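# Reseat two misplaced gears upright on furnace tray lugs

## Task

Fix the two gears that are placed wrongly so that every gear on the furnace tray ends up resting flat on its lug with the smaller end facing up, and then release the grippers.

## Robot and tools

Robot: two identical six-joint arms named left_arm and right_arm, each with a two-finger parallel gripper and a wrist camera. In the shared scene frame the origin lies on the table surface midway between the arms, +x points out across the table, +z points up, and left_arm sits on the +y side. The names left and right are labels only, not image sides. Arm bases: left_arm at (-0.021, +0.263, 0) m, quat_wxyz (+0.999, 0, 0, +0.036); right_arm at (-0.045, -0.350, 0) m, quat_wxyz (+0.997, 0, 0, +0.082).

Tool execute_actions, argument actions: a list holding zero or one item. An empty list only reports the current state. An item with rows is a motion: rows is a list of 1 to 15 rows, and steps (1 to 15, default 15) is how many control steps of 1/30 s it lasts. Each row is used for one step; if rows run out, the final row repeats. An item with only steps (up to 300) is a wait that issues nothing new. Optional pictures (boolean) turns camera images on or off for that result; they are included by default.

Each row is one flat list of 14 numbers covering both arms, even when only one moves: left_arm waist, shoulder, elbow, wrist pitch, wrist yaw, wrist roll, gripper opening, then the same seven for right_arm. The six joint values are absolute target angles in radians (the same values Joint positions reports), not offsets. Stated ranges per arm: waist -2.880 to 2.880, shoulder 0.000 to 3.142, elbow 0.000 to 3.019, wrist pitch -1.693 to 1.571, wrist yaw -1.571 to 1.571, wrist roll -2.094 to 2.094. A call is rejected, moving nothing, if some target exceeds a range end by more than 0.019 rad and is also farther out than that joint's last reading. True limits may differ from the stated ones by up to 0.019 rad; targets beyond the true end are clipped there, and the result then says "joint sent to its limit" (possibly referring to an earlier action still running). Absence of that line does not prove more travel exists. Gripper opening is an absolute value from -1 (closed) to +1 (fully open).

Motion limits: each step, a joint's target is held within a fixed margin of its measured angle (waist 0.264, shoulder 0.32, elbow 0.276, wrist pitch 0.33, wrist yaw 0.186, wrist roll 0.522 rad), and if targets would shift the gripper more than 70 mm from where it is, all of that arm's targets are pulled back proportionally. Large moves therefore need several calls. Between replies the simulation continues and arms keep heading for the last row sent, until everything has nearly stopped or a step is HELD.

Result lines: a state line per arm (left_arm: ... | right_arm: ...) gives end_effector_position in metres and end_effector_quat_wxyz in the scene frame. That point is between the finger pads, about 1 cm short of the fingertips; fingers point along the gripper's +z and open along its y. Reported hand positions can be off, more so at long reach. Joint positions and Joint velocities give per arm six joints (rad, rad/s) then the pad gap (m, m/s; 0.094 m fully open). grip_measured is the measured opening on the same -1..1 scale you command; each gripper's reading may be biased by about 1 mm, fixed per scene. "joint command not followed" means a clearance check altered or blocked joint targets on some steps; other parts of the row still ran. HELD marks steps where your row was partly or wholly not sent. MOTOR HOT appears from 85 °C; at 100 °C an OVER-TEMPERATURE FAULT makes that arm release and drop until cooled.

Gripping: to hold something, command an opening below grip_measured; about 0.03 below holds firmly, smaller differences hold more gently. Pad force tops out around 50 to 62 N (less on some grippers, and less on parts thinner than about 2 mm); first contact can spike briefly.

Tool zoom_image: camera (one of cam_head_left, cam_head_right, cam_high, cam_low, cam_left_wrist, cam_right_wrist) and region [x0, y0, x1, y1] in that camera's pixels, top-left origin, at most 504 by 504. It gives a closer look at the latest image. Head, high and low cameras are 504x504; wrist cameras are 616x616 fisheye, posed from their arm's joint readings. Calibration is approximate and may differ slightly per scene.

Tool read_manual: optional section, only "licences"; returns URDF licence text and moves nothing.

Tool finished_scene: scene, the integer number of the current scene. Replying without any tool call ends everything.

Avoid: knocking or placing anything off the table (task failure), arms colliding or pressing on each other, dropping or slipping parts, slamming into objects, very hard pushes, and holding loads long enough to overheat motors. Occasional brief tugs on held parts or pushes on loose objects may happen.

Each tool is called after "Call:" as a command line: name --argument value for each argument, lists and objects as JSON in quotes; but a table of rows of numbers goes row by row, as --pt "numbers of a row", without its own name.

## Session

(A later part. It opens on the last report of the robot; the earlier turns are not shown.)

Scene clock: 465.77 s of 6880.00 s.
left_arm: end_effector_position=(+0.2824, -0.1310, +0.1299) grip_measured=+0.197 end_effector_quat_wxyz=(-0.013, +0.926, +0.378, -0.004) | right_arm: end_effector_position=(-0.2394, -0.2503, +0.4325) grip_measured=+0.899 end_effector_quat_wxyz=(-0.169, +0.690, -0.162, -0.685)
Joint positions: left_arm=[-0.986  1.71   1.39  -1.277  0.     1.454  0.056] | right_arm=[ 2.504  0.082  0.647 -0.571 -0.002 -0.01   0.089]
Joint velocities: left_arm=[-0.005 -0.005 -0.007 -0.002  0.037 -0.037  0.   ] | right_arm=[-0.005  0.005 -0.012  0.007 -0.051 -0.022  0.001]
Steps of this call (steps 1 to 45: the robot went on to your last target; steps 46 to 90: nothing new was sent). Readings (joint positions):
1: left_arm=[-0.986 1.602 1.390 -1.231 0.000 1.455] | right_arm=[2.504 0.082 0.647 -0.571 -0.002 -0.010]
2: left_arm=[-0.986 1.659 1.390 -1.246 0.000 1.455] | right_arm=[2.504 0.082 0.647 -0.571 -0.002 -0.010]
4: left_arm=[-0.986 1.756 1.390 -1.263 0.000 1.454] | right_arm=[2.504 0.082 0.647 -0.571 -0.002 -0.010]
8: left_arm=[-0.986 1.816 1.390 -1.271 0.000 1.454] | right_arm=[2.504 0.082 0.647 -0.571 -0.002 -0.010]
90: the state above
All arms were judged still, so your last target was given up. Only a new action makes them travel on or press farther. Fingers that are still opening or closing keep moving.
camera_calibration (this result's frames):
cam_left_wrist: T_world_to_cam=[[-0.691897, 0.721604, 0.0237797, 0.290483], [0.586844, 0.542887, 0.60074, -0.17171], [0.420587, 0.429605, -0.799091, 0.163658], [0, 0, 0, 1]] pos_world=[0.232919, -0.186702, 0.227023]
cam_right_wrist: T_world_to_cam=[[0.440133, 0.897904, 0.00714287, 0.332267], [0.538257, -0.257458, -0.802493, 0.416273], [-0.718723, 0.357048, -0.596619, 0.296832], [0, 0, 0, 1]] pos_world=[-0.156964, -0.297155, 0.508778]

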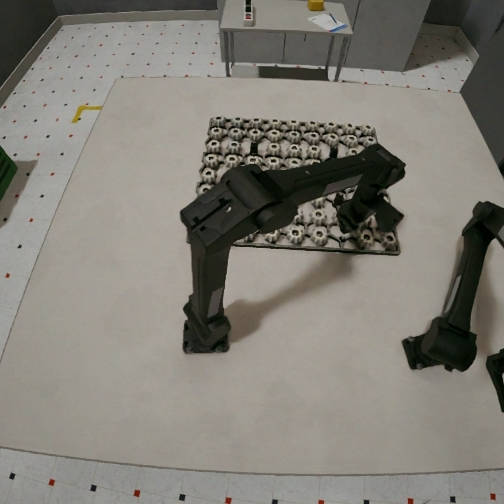

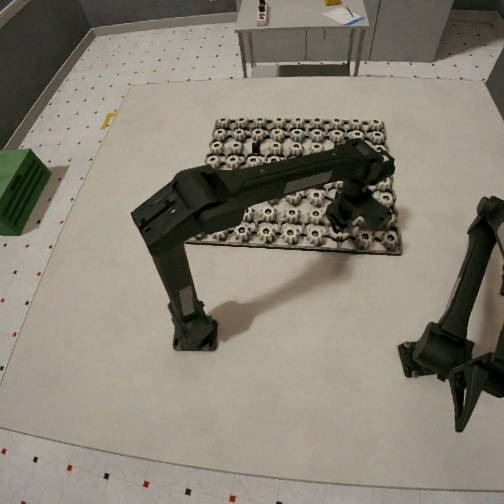

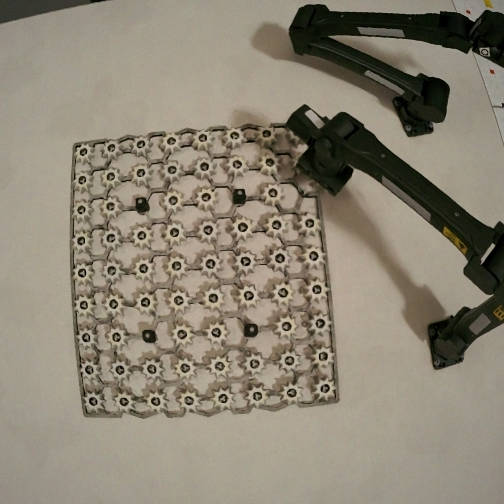

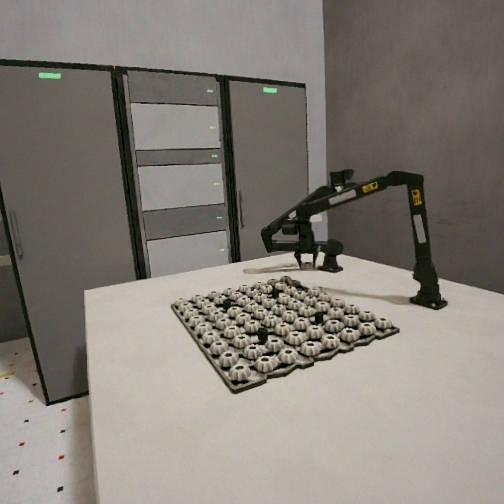

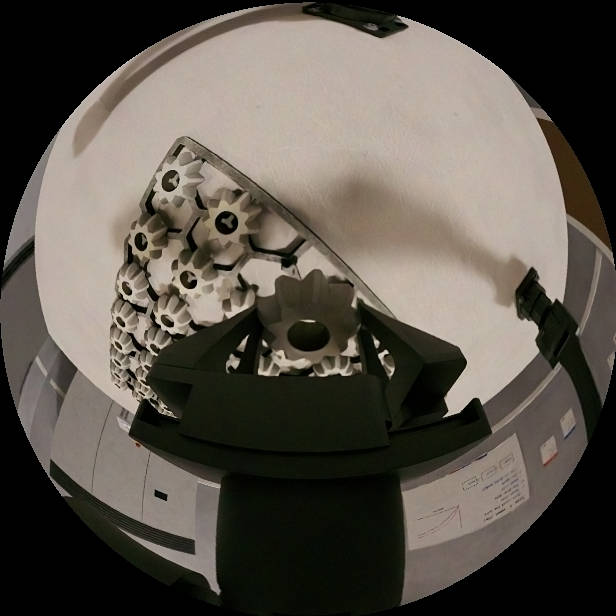

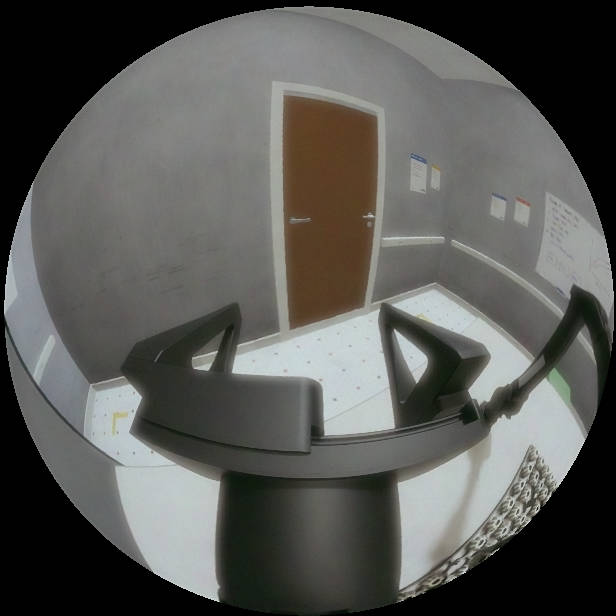

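Call:
execute_actions --actions '[{"rows":[[-0.955,1.72,1.38,-1.26,0,1.47,0.1,2.5,0.08,0.673,-0.58,0,0,0.9],[-0.955,1.73,1.375,-1.24,0,1.47,0.1,2.5,0.08,0.673,-0.58,0,0,0.9],[-0.955,1.74,1.37,-1.22,0,1.47,0.1,2.5,0.08,0.673,-0.58,0,0,0.9],[-0.955,1.75,1.36,-1.20,0,1.47,0.1,2.5,0.08,0.673,-0.58,0,0,0.9],[-0.955,1.76,1.355,-1.18,0,1.47,0.1,2.5,0.08,0.673,-0.58,0,0,0.9],[-0.955,1.77,1.35,-1.16,0,1.47,0.1,2.5,0.08,0.673,-0.58,0,0,0.9],[-0.955,1.78,1.345,-1.14,0,1.47,0.1,2.5,0.08,0.673,-0.58,0,0,0.9],[-0.955,1.79,1.34,-1.12,0,1.47,0.1,2.5,0.08,0.673,-0.58,0,0,0.9],[-0.955,1.80,1.335,-1.10,0,1.47,0.1,2.5,0.08,0.673,-0.58,0,0,0.9],[-0.955,1.80,1.33,-1.08,0,1.47,0.1,2.5,0.08,0.673,-0.58,0,0,0.9]]}]' --pictures false

Call:
execute_actions --actions '[{"steps":30}]'

Scene clock: 486.70 s of 6880.00 s.
left_arm: end_effector_position=(+0.3032, -0.1337, +0.0535) grip_measured=+0.197 end_effector_quat_wxyz=(-0.008, +0.921, +0.390, -0.002) | right_arm: end_effector_position=(-0.2394, -0.2503, +0.4325) grip_measured=+0.899 end_effector_quat_wxyz=(-0.169, +0.690, -0.162, -0.685)
Joint positions: left_arm=[-0.957  1.819  1.323 -1.091  0.     1.455  0.056] | right_arm=[ 2.504  0.082  0.647 -0.571 -0.002 -0.01   0.089]
Joint velocities: left_arm=[ 0.005  0.103 -0.09  -0.002 -0.081 -0.051 -0.   ] | right_arm=[-0.005 -0.024 -0.017 -0.002 -0.037  0.007  0.001]
Steps of this call (steps 1 to 90: nothing new was sent; then 17.43 s passed at rest; steps 91 to 105: all 15 steps of this action). Readings (joint positions):
91: left_arm=[-0.985 1.710 1.389 -1.275 0.000 1.454] | right_arm=[2.504 0.082 0.647 -0.571 -0.002 -0.010]
92: left_arm=[-0.983 1.710 1.386 -1.269 0.000 1.455] | right_arm=[2.504 0.082 0.647 -0.571 -0.002 -0.010]
94: left_arm=[-0.976 1.714 1.377 -1.244 0.000 1.455] | right_arm=[2.504 0.082 0.647 -0.571 -0.002 -0.010]
98: left_arm=[-0.961 1.745 1.356 -1.169 0.000 1.455] | right_arm=[2.504 0.082 0.647 -0.571 -0.002 -0.010]
105: the state above

Scene clock: 487.70 s of 6880.00 s.
left_arm: end_effector_position=(+0.3025, -0.1329, +0.0508) grip_measured=+0.197 end_effector_quat_wxyz=(-0.009, +0.921, +0.390, -0.003) | right_arm: end_effector_position=(-0.2394, -0.2503, +0.4325) grip_measured=+0.899 end_effector_quat_wxyz=(-0.169, +0.690, -0.162, -0.685)
Joint positions: left_arm=[-0.957  1.822  1.319 -1.088  0.     1.455  0.056] | right_arm=[ 2.504  0.082  0.647 -0.571 -0.002 -0.01   0.089]
Joint velocities: left_arm=[-0.015 -0.005 -0.012 -0.002 -0.022  0.022  0.   ] | right_arm=[ 0.005  0.005 -0.002  0.007  0.022 -0.022 -0.   ]
Steps of this call (steps 1 to 15: the robot went on to your last target; steps 16 to 30: nothing new was sent). Readings (joint positions):
1: left_arm=[-0.957 1.821 1.321 -1.091 0.000 1.455] | right_arm=[2.504 0.082 0.647 -0.571 -0.002 -0.010]
2: left_arm=[-0.957 1.822 1.319 -1.091 0.000 1.455] | right_arm=[2.504 0.082 0.647 -0.571 -0.002 -0.010]
4: left_arm=[-0.957 1.822 1.319 -1.090 0.000 1.455] | right_arm=[2.504 0.082 0.647 -0.571 -0.002 -0.010]
8: left_arm=[-0.957 1.822 1.319 -1.088 0.000 1.455] | right_arm=[2.504 0.082 0.647 -0.571 -0.002 -0.010]
30: the state above
All arms were judged still, so your last target was given up. Only a new action makes them travel on or press farther. Fingers that are still opening or closing keep moving.
camera_calibration (this result's frames):
cam_left_wrist: T_world_to_cam=[[-0.711546, 0.702443, 0.0166176, 0.311386], [0.569146, 0.56233, 0.599882, -0.126973], [0.412038, 0.436301, -0.799916, 0.0962932], [0, 0, 0, 1]] pos_world=[0.254156, -0.189343, 0.148021]
cam_right_wrist: T_world_to_cam=[[0.440133, 0.897904, 0.00714287, 0.332267], [0.538257, -0.257458, -0.802493, 0.416273], [-0.718723, 0.357048, -0.596619, 0.296832], [0, 0, 0, 1]] pos_world=[-0.156964, -0.297155, 0.508778]

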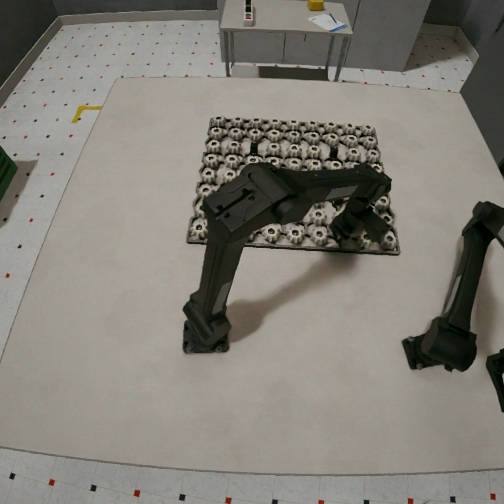

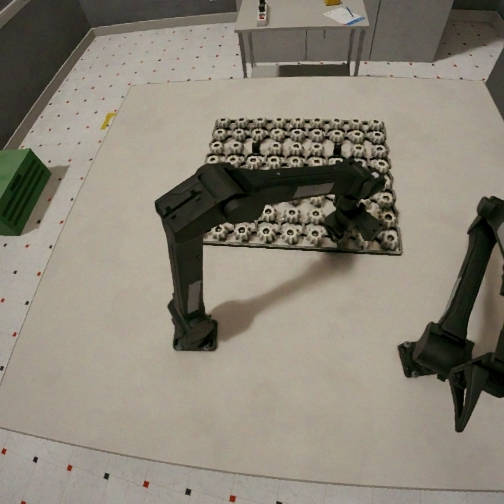

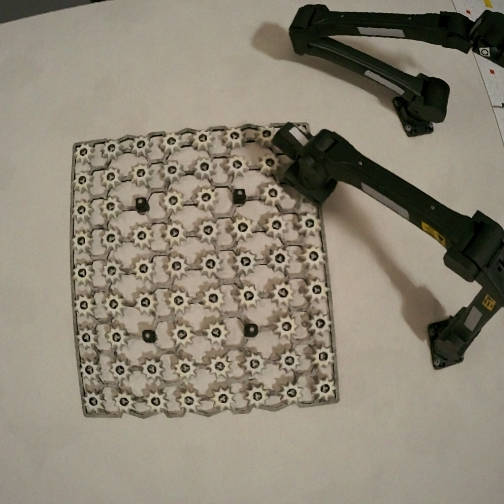

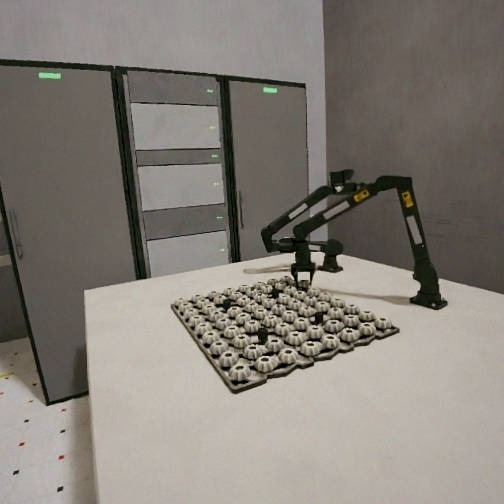

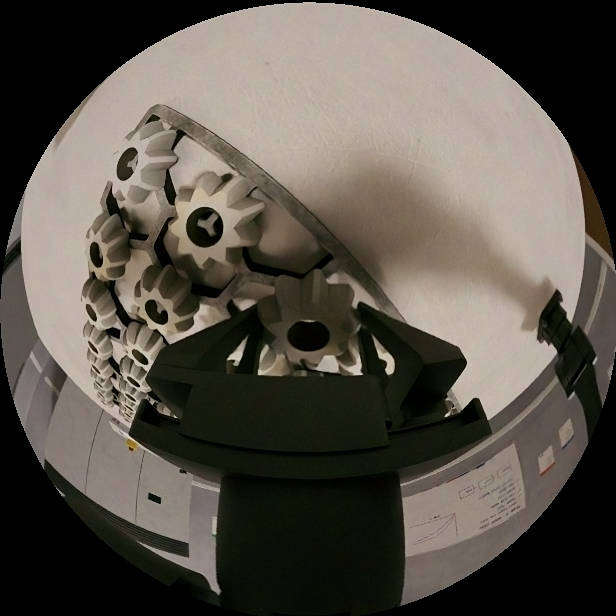

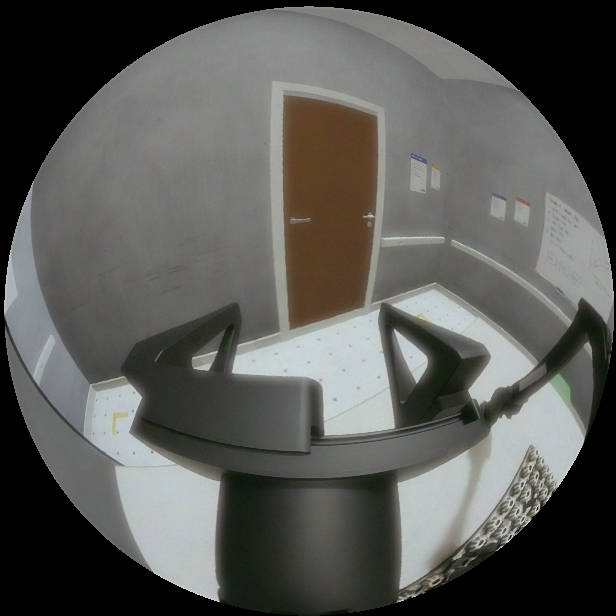

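Call:
execute_actions --actions '[{"rows":[[-0.955,1.80,1.33,-1.06,0,1.47,0.1,2.5,0.08,0.673,-0.58,0,0,0.9],[-0.955,1.80,1.33,-1.06,0,1.47,0.1,2.5,0.08,0.673,-0.58,0,0,0.9],[-0.955,1.80,1.33,-1.06,0,1.47,0.1,2.5,0.08,0.673,-0.58,0,0,0.9],[-0.955,1.80,1.33,-1.06,0,1.47,0.1,2.5,0.08,0.673,-0.58,0,0,0.9],[-0.955,1.80,1.33,-1.06,0,1.47,0.1,2.5,0.08,0.673,-0.58,0,0,0.9],[-0.955,1.83,1.33,-1.055,0,1.47,0.1,2.5,0.08,0.673,-0.58,0,0,0.9],[-0.955,1.85,1.33,-1.05,0,1.47,0.1,2.5,0.08,0.673,-0.58,0,0,0.9],[-0.955,1.865,1.33,-1.048,0,1.47,0.1,2.5,0.08,0.673,-0.58,0,0,0.9]]}]' --pictures false

Call:
execute_actions --actions '[{"steps":30}]'

Scene clock: 507.43 s of 6880.00 s.
left_arm: end_effector_position=(+0.3044, -0.1358, +0.0334) grip_measured=+0.197 end_effector_quat_wxyz=(-0.013, +0.921, +0.390, -0.005) | right_arm: end_effector_position=(-0.2394, -0.2503, +0.4325) grip_measured=+0.899 end_effector_quat_wxyz=(-0.169, +0.690, -0.162, -0.685)
Joint positions: left_arm=[-0.957  1.857  1.319 -1.061  0.003  1.456  0.056] | right_arm=[ 2.504  0.082  0.647 -0.571 -0.002 -0.01   0.089]
Joint velocities: left_arm=[-0.024  0.142 -0.002  0.042 -0.022  0.037 -0.   ] | right_arm=[0.005 0.005 0.007 0.012 0.037 0.007 0.   ]
Steps of this call (steps 1 to 90: nothing new was sent; then 16.23 s passed at rest; steps 91 to 105: all 15 steps of this action). Readings (joint positions):
91: left_arm=[-0.957 1.822 1.319 -1.085 0.000 1.456] | right_arm=[2.504 0.082 0.647 -0.571 -0.002 -0.010]
92: left_arm=[-0.957 1.822 1.319 -1.081 0.000 1.456] | right_arm=[2.504 0.082 0.647 -0.571 -0.002 -0.010]
94: left_arm=[-0.957 1.822 1.319 -1.073 0.000 1.456] | right_arm=[2.504 0.082 0.647 -0.571 -0.002 -0.010]
98: left_arm=[-0.957 1.826 1.319 -1.065 0.000 1.456] | right_arm=[2.504 0.082 0.647 -0.571 -0.002 -0.010]
105: the state above

Scene clock: 508.43 s of 6880.00 s.
left_arm: end_effector_position=(+0.3042, -0.1354, +0.0317) grip_measured=+0.197 end_effector_quat_wxyz=(-0.015, +0.921, +0.390, -0.006) | right_arm: end_effector_position=(-0.2394, -0.2503, +0.4325) grip_measured=+0.899 end_effector_quat_wxyz=(-0.169, +0.690, -0.162, -0.685)
Joint positions: left_arm=[-0.957  1.86   1.319 -1.061  0.002  1.456  0.056] | right_arm=[ 2.504  0.082  0.647 -0.571 -0.002 -0.01   0.089]
Joint velocities: left_arm=[ 0.005 -0.015  0.007  0.007 -0.007  0.022 -0.   ] | right_arm=[-0.015  0.005 -0.002 -0.022  0.007  0.007  0.   ]
Steps of this call (steps 1 to 15: the robot went on to your last target; steps 16 to 30: nothing new was sent). Readings (joint positions):
1: left_arm=[-0.957 1.860 1.319 -1.061 0.002 1.456] | right_arm=[2.504 0.082 0.647 -0.571 -0.002 -0.010]
2: left_arm=[-0.957 1.860 1.319 -1.061 0.002 1.456] | right_arm=[2.504 0.082 0.647 -0.571 -0.002 -0.010]
4: left_arm=[-0.957 1.860 1.319 -1.061 0.002 1.456] | right_arm=[2.504 0.082 0.647 -0.571 -0.002 -0.010]
8: left_arm=[-0.957 1.860 1.319 -1.061 0.002 1.456] | right_arm=[2.504 0.082 0.647 -0.571 -0.002 -0.010]
30: the state above
All arms were judged still, so your last target was given up. Only a new action makes them travel on or press farther. Fingers that are still opening or closing keep moving.
camera_calibration (this result's frames):
cam_left_wrist: T_world_to_cam=[[-0.710834, 0.702764, 0.0289551, 0.314117], [0.575078, 0.556993, 0.599203, -0.117536], [0.40497, 0.442585, -0.800073, 0.0844477], [0, 0, 0, 1]] pos_world=[0.256679, -0.192658, 0.128897]
cam_right_wrist: T_world_to_cam=[[0.440133, 0.897904, 0.00714287, 0.332267], [0.538257, -0.257458, -0.802493, 0.416273], [-0.718723, 0.357048, -0.596619, 0.296832], [0, 0, 0, 1]] pos_world=[-0.156964, -0.297155, 0.508778]

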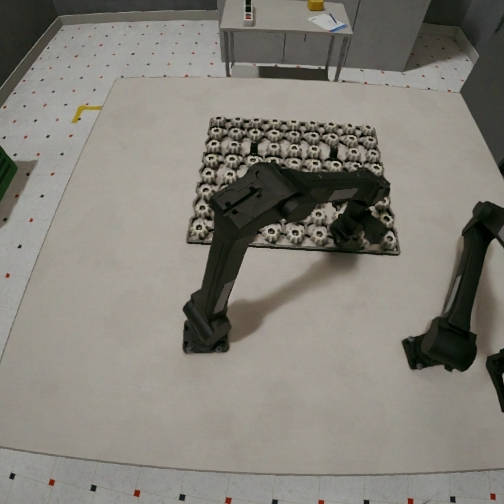

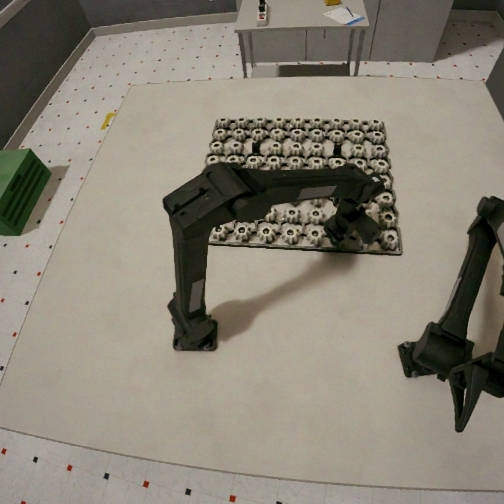

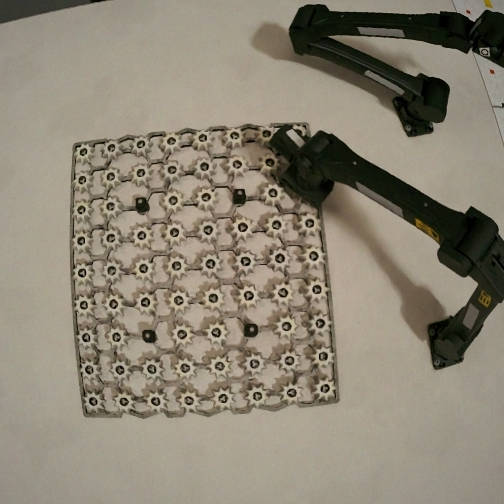

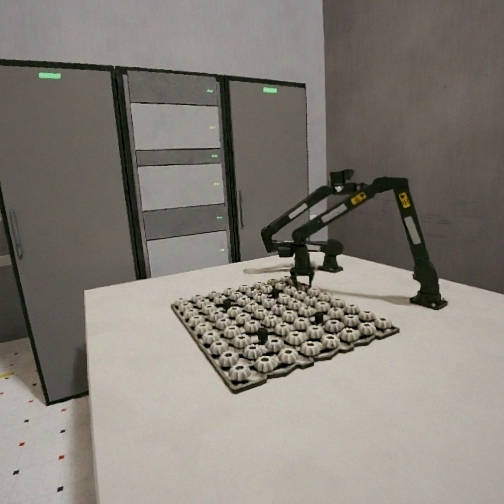

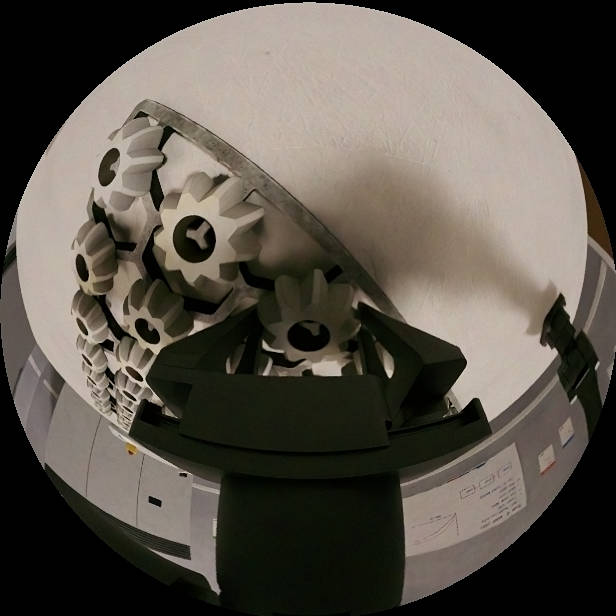

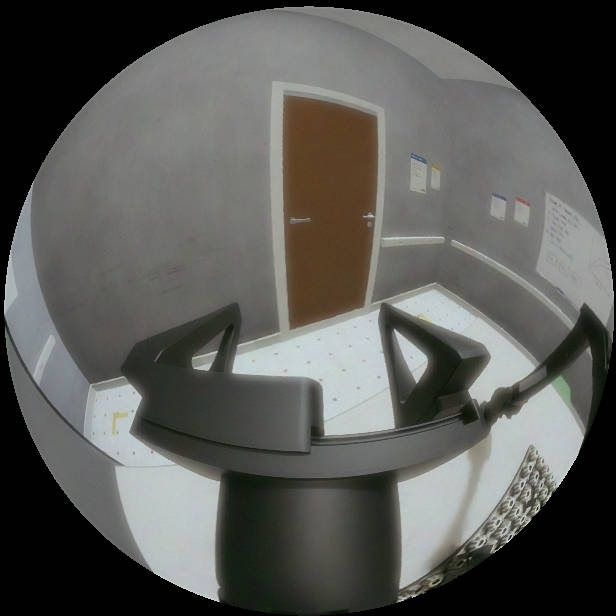

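The lug is in the bore. Release and lift.

Call:
execute_actions --actions '[{"rows":[[-0.955,1.865,1.33,-1.048,0,1.47,0.45,2.5,0.08,0.673,-0.58,0,0,0.9]]}]' --pictures false

Call:
execute_actions --actions '[{"rows":[[-0.955,1.70,1.33,-1.2,0,1.47,0.45,2.5,0.08,0.673,-0.58,0,0,0.9]]}]' --pictures false

Call:
execute_actions --actions '[{"steps":30}]'

Scene clock: 518.33 s of 6880.00 s.
left_arm: end_effector_position=(+0.3049, -0.1361, +0.0316) grip_measured=+0.448 end_effector_quat_wxyz=(-0.013, +0.921, +0.390, -0.005) | right_arm: end_effector_position=(-0.2394, -0.2503, +0.4325) grip_measured=+0.899 end_effector_quat_wxyz=(-0.169, +0.690, -0.162, -0.685)
Joint positions: left_arm=[-0.957  1.86   1.319 -1.058  0.002  1.456  0.068] | right_arm=[ 2.504  0.082  0.647 -0.571 -0.002 -0.01   0.089]
Joint velocities: left_arm=[ 0.005 -0.015 -0.002 -0.037 -0.007  0.037 -0.001] | right_arm=[ 0.005  0.005 -0.017 -0.017 -0.022  0.022  0.001]
Steps of this call (steps 1 to 90: nothing new was sent; then 6.40 s passed at rest; steps 91 to 105: all 15 steps of this action). Readings (joint positions):
91: left_arm=[-0.957 1.860 1.319 -1.061 0.002 1.456] | right_arm=[2.504 0.082 0.647 -0.571 -0.002 -0.010]
92: left_arm=[-0.957 1.860 1.319 -1.060 0.002 1.456] | right_arm=[2.504 0.082 0.647 -0.571 -0.002 -0.010]
94: left_arm=[-0.957 1.860 1.319 -1.058 0.002 1.456] | right_arm=[2.504 0.082 0.647 -0.571 -0.002 -0.010]
98: left_arm=[-0.957 1.860 1.319 -1.058 0.002 1.456] | right_arm=[2.504 0.082 0.647 -0.571 -0.002 -0.010]
105: the state above

Scene clock: 518.83 s of 6880.00 s.
left_arm: end_effector_position=(+0.2907, -0.1172, +0.1213) grip_measured=+0.449 end_effector_quat_wxyz=(+0.011, +0.921, +0.390, +0.004) | right_arm: end_effector_position=(-0.2394, -0.2503, +0.4325) grip_measured=+0.899 end_effector_quat_wxyz=(-0.169, +0.690, -0.162, -0.685)
Joint positions: left_arm=[-0.956  1.674  1.318 -1.192 -0.002  1.457  0.068] | right_arm=[ 2.504  0.082  0.647 -0.571 -0.002 -0.01   0.089]
Joint velocities: left_arm=[ 0.015  0.073  0.007  0.002  0.007  0.022 -0.001] | right_arm=[ 0.005 -0.024 -0.007 -0.007 -0.007  0.022 -0.002]
Steps of this call (steps 1 to 15: all 15 steps of this action). Readings (joint positions):
1: left_arm=[-0.957 1.855 1.319 -1.073 0.002 1.456] | right_arm=[2.504 0.082 0.647 -0.571 -0.002 -0.010]
2: left_arm=[-0.957 1.845 1.318 -1.103 0.001 1.456] | right_arm=[2.504 0.082 0.647 -0.571 -0.002 -0.010]
4: left_arm=[-0.956 1.808 1.318 -1.136 -0.003 1.457] | right_arm=[2.504 0.082 0.647 -0.571 -0.002 -0.010]
8: left_arm=[-0.956 1.711 1.318 -1.185 -0.002 1.457] | right_arm=[2.504 0.082 0.647 -0.571 -0.002 -0.010]
15: the state above

Scene clock: 519.83 s of 6880.00 s.
left_arm: end_effector_position=(+0.2907, -0.1171, +0.1185) grip_measured=+0.449 end_effector_quat_wxyz=(+0.008, +0.921, +0.390, +0.003) | right_arm: end_effector_position=(-0.2394, -0.2503, +0.4325) grip_measured=+0.899 end_effector_quat_wxyz=(-0.169, +0.690, -0.162, -0.685)
Joint positions: left_arm=[-0.956  1.68   1.318 -1.192 -0.002  1.457  0.068] | right_arm=[ 2.504  0.082  0.647 -0.571 -0.002 -0.01   0.089]
Joint velocities: left_arm=[-0.005 -0.005 -0.007  0.017  0.007 -0.051 -0.001] | right_arm=[-0.015 -0.024  0.012  0.017  0.007 -0.007 -0.001]
Steps of this call (steps 1 to 15: the robot went on to your last target; steps 16 to 30: nothing new was sent). Readings (joint positions):
1: left_arm=[-0.956 1.676 1.318 -1.192 -0.002 1.457] | right_arm=[2.504 0.082 0.647 -0.571 -0.002 -0.010]
2: left_arm=[-0.956 1.678 1.318 -1.192 -0.002 1.457] | right_arm=[2.504 0.082 0.647 -0.571 -0.002 -0.010]
4: left_arm=[-0.956 1.680 1.318 -1.192 -0.002 1.457] | right_arm=[2.504 0.082 0.647 -0.571 -0.002 -0.010]
8: left_arm=[-0.956 1.680 1.318 -1.192 -0.002 1.457] | right_arm=[2.504 0.082 0.647 -0.571 -0.002 -0.010]
30: the state above
All arms were judged still, so your last target was given up. Only a new action makes them travel on or press farther. Fingers that are still opening or closing keep moving.
camera_calibration (this result's frames):
cam_left_wrist: T_world_to_cam=[[-0.710975, 0.702953, -0.0192809, 0.294893], [0.554893, 0.577646, 0.59868, -0.163574], [0.431982, 0.414948, -0.800756, 0.140281], [0, 0, 0, 1]] pos_world=[0.239829, -0.171018, 0.215945]
cam_right_wrist: T_world_to_cam=[[0.440133, 0.897904, 0.00714287, 0.332267], [0.538257, -0.257458, -0.802493, 0.416273], [-0.718723, 0.357048, -0.596619, 0.296832], [0, 0, 0, 1]] pos_world=[-0.156964, -0.297155, 0.508778]

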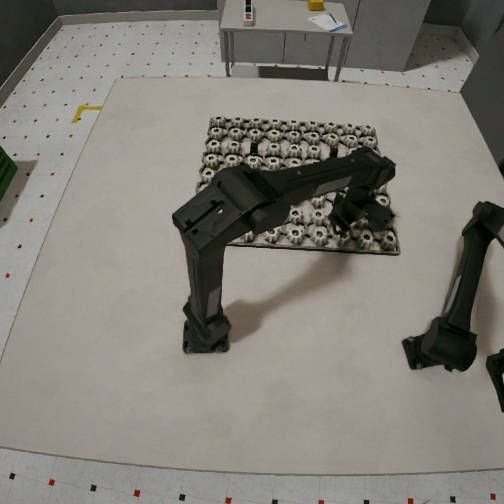

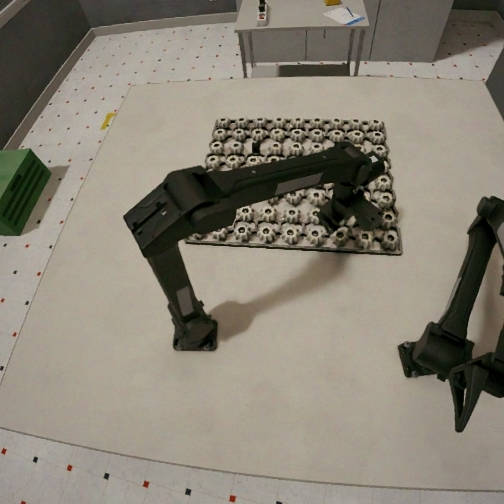

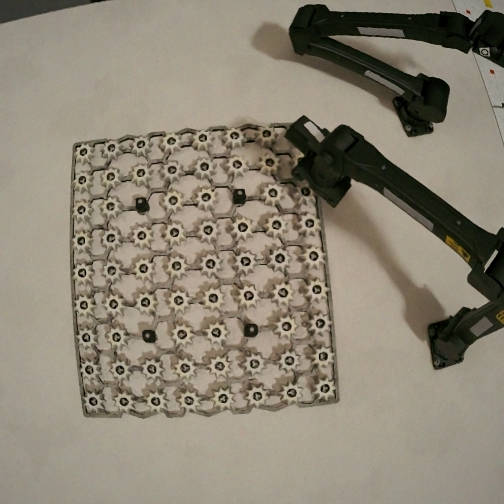

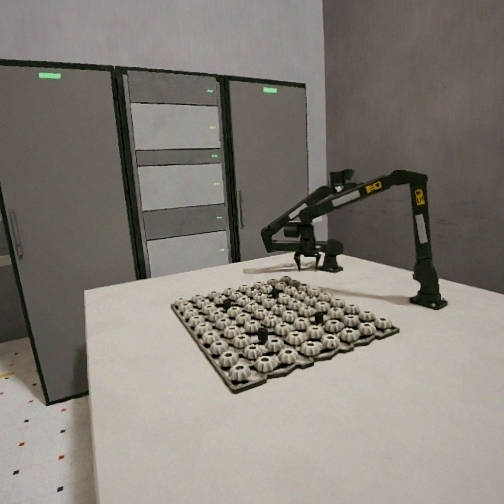

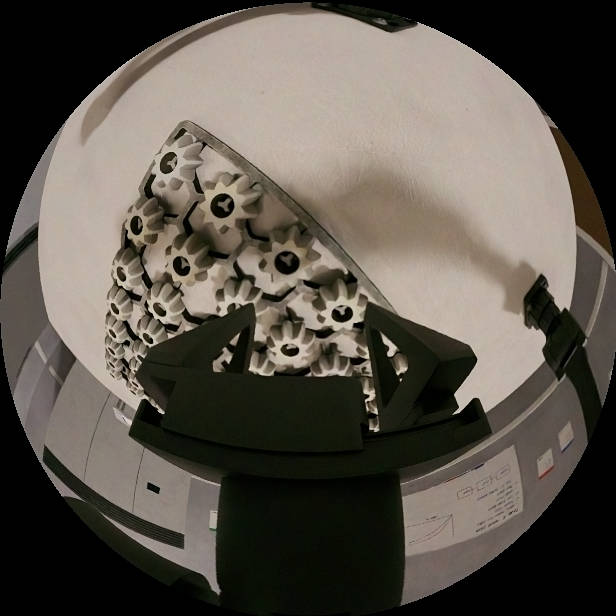

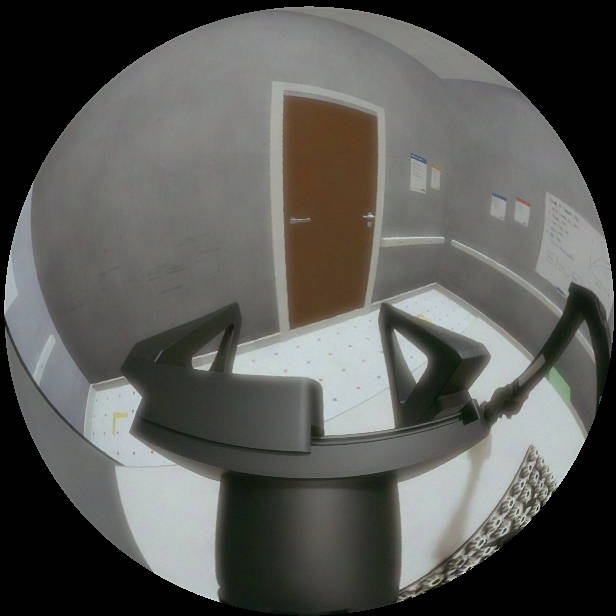

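Call:
finished_scene --scene 1

The scene is finished: the task was done.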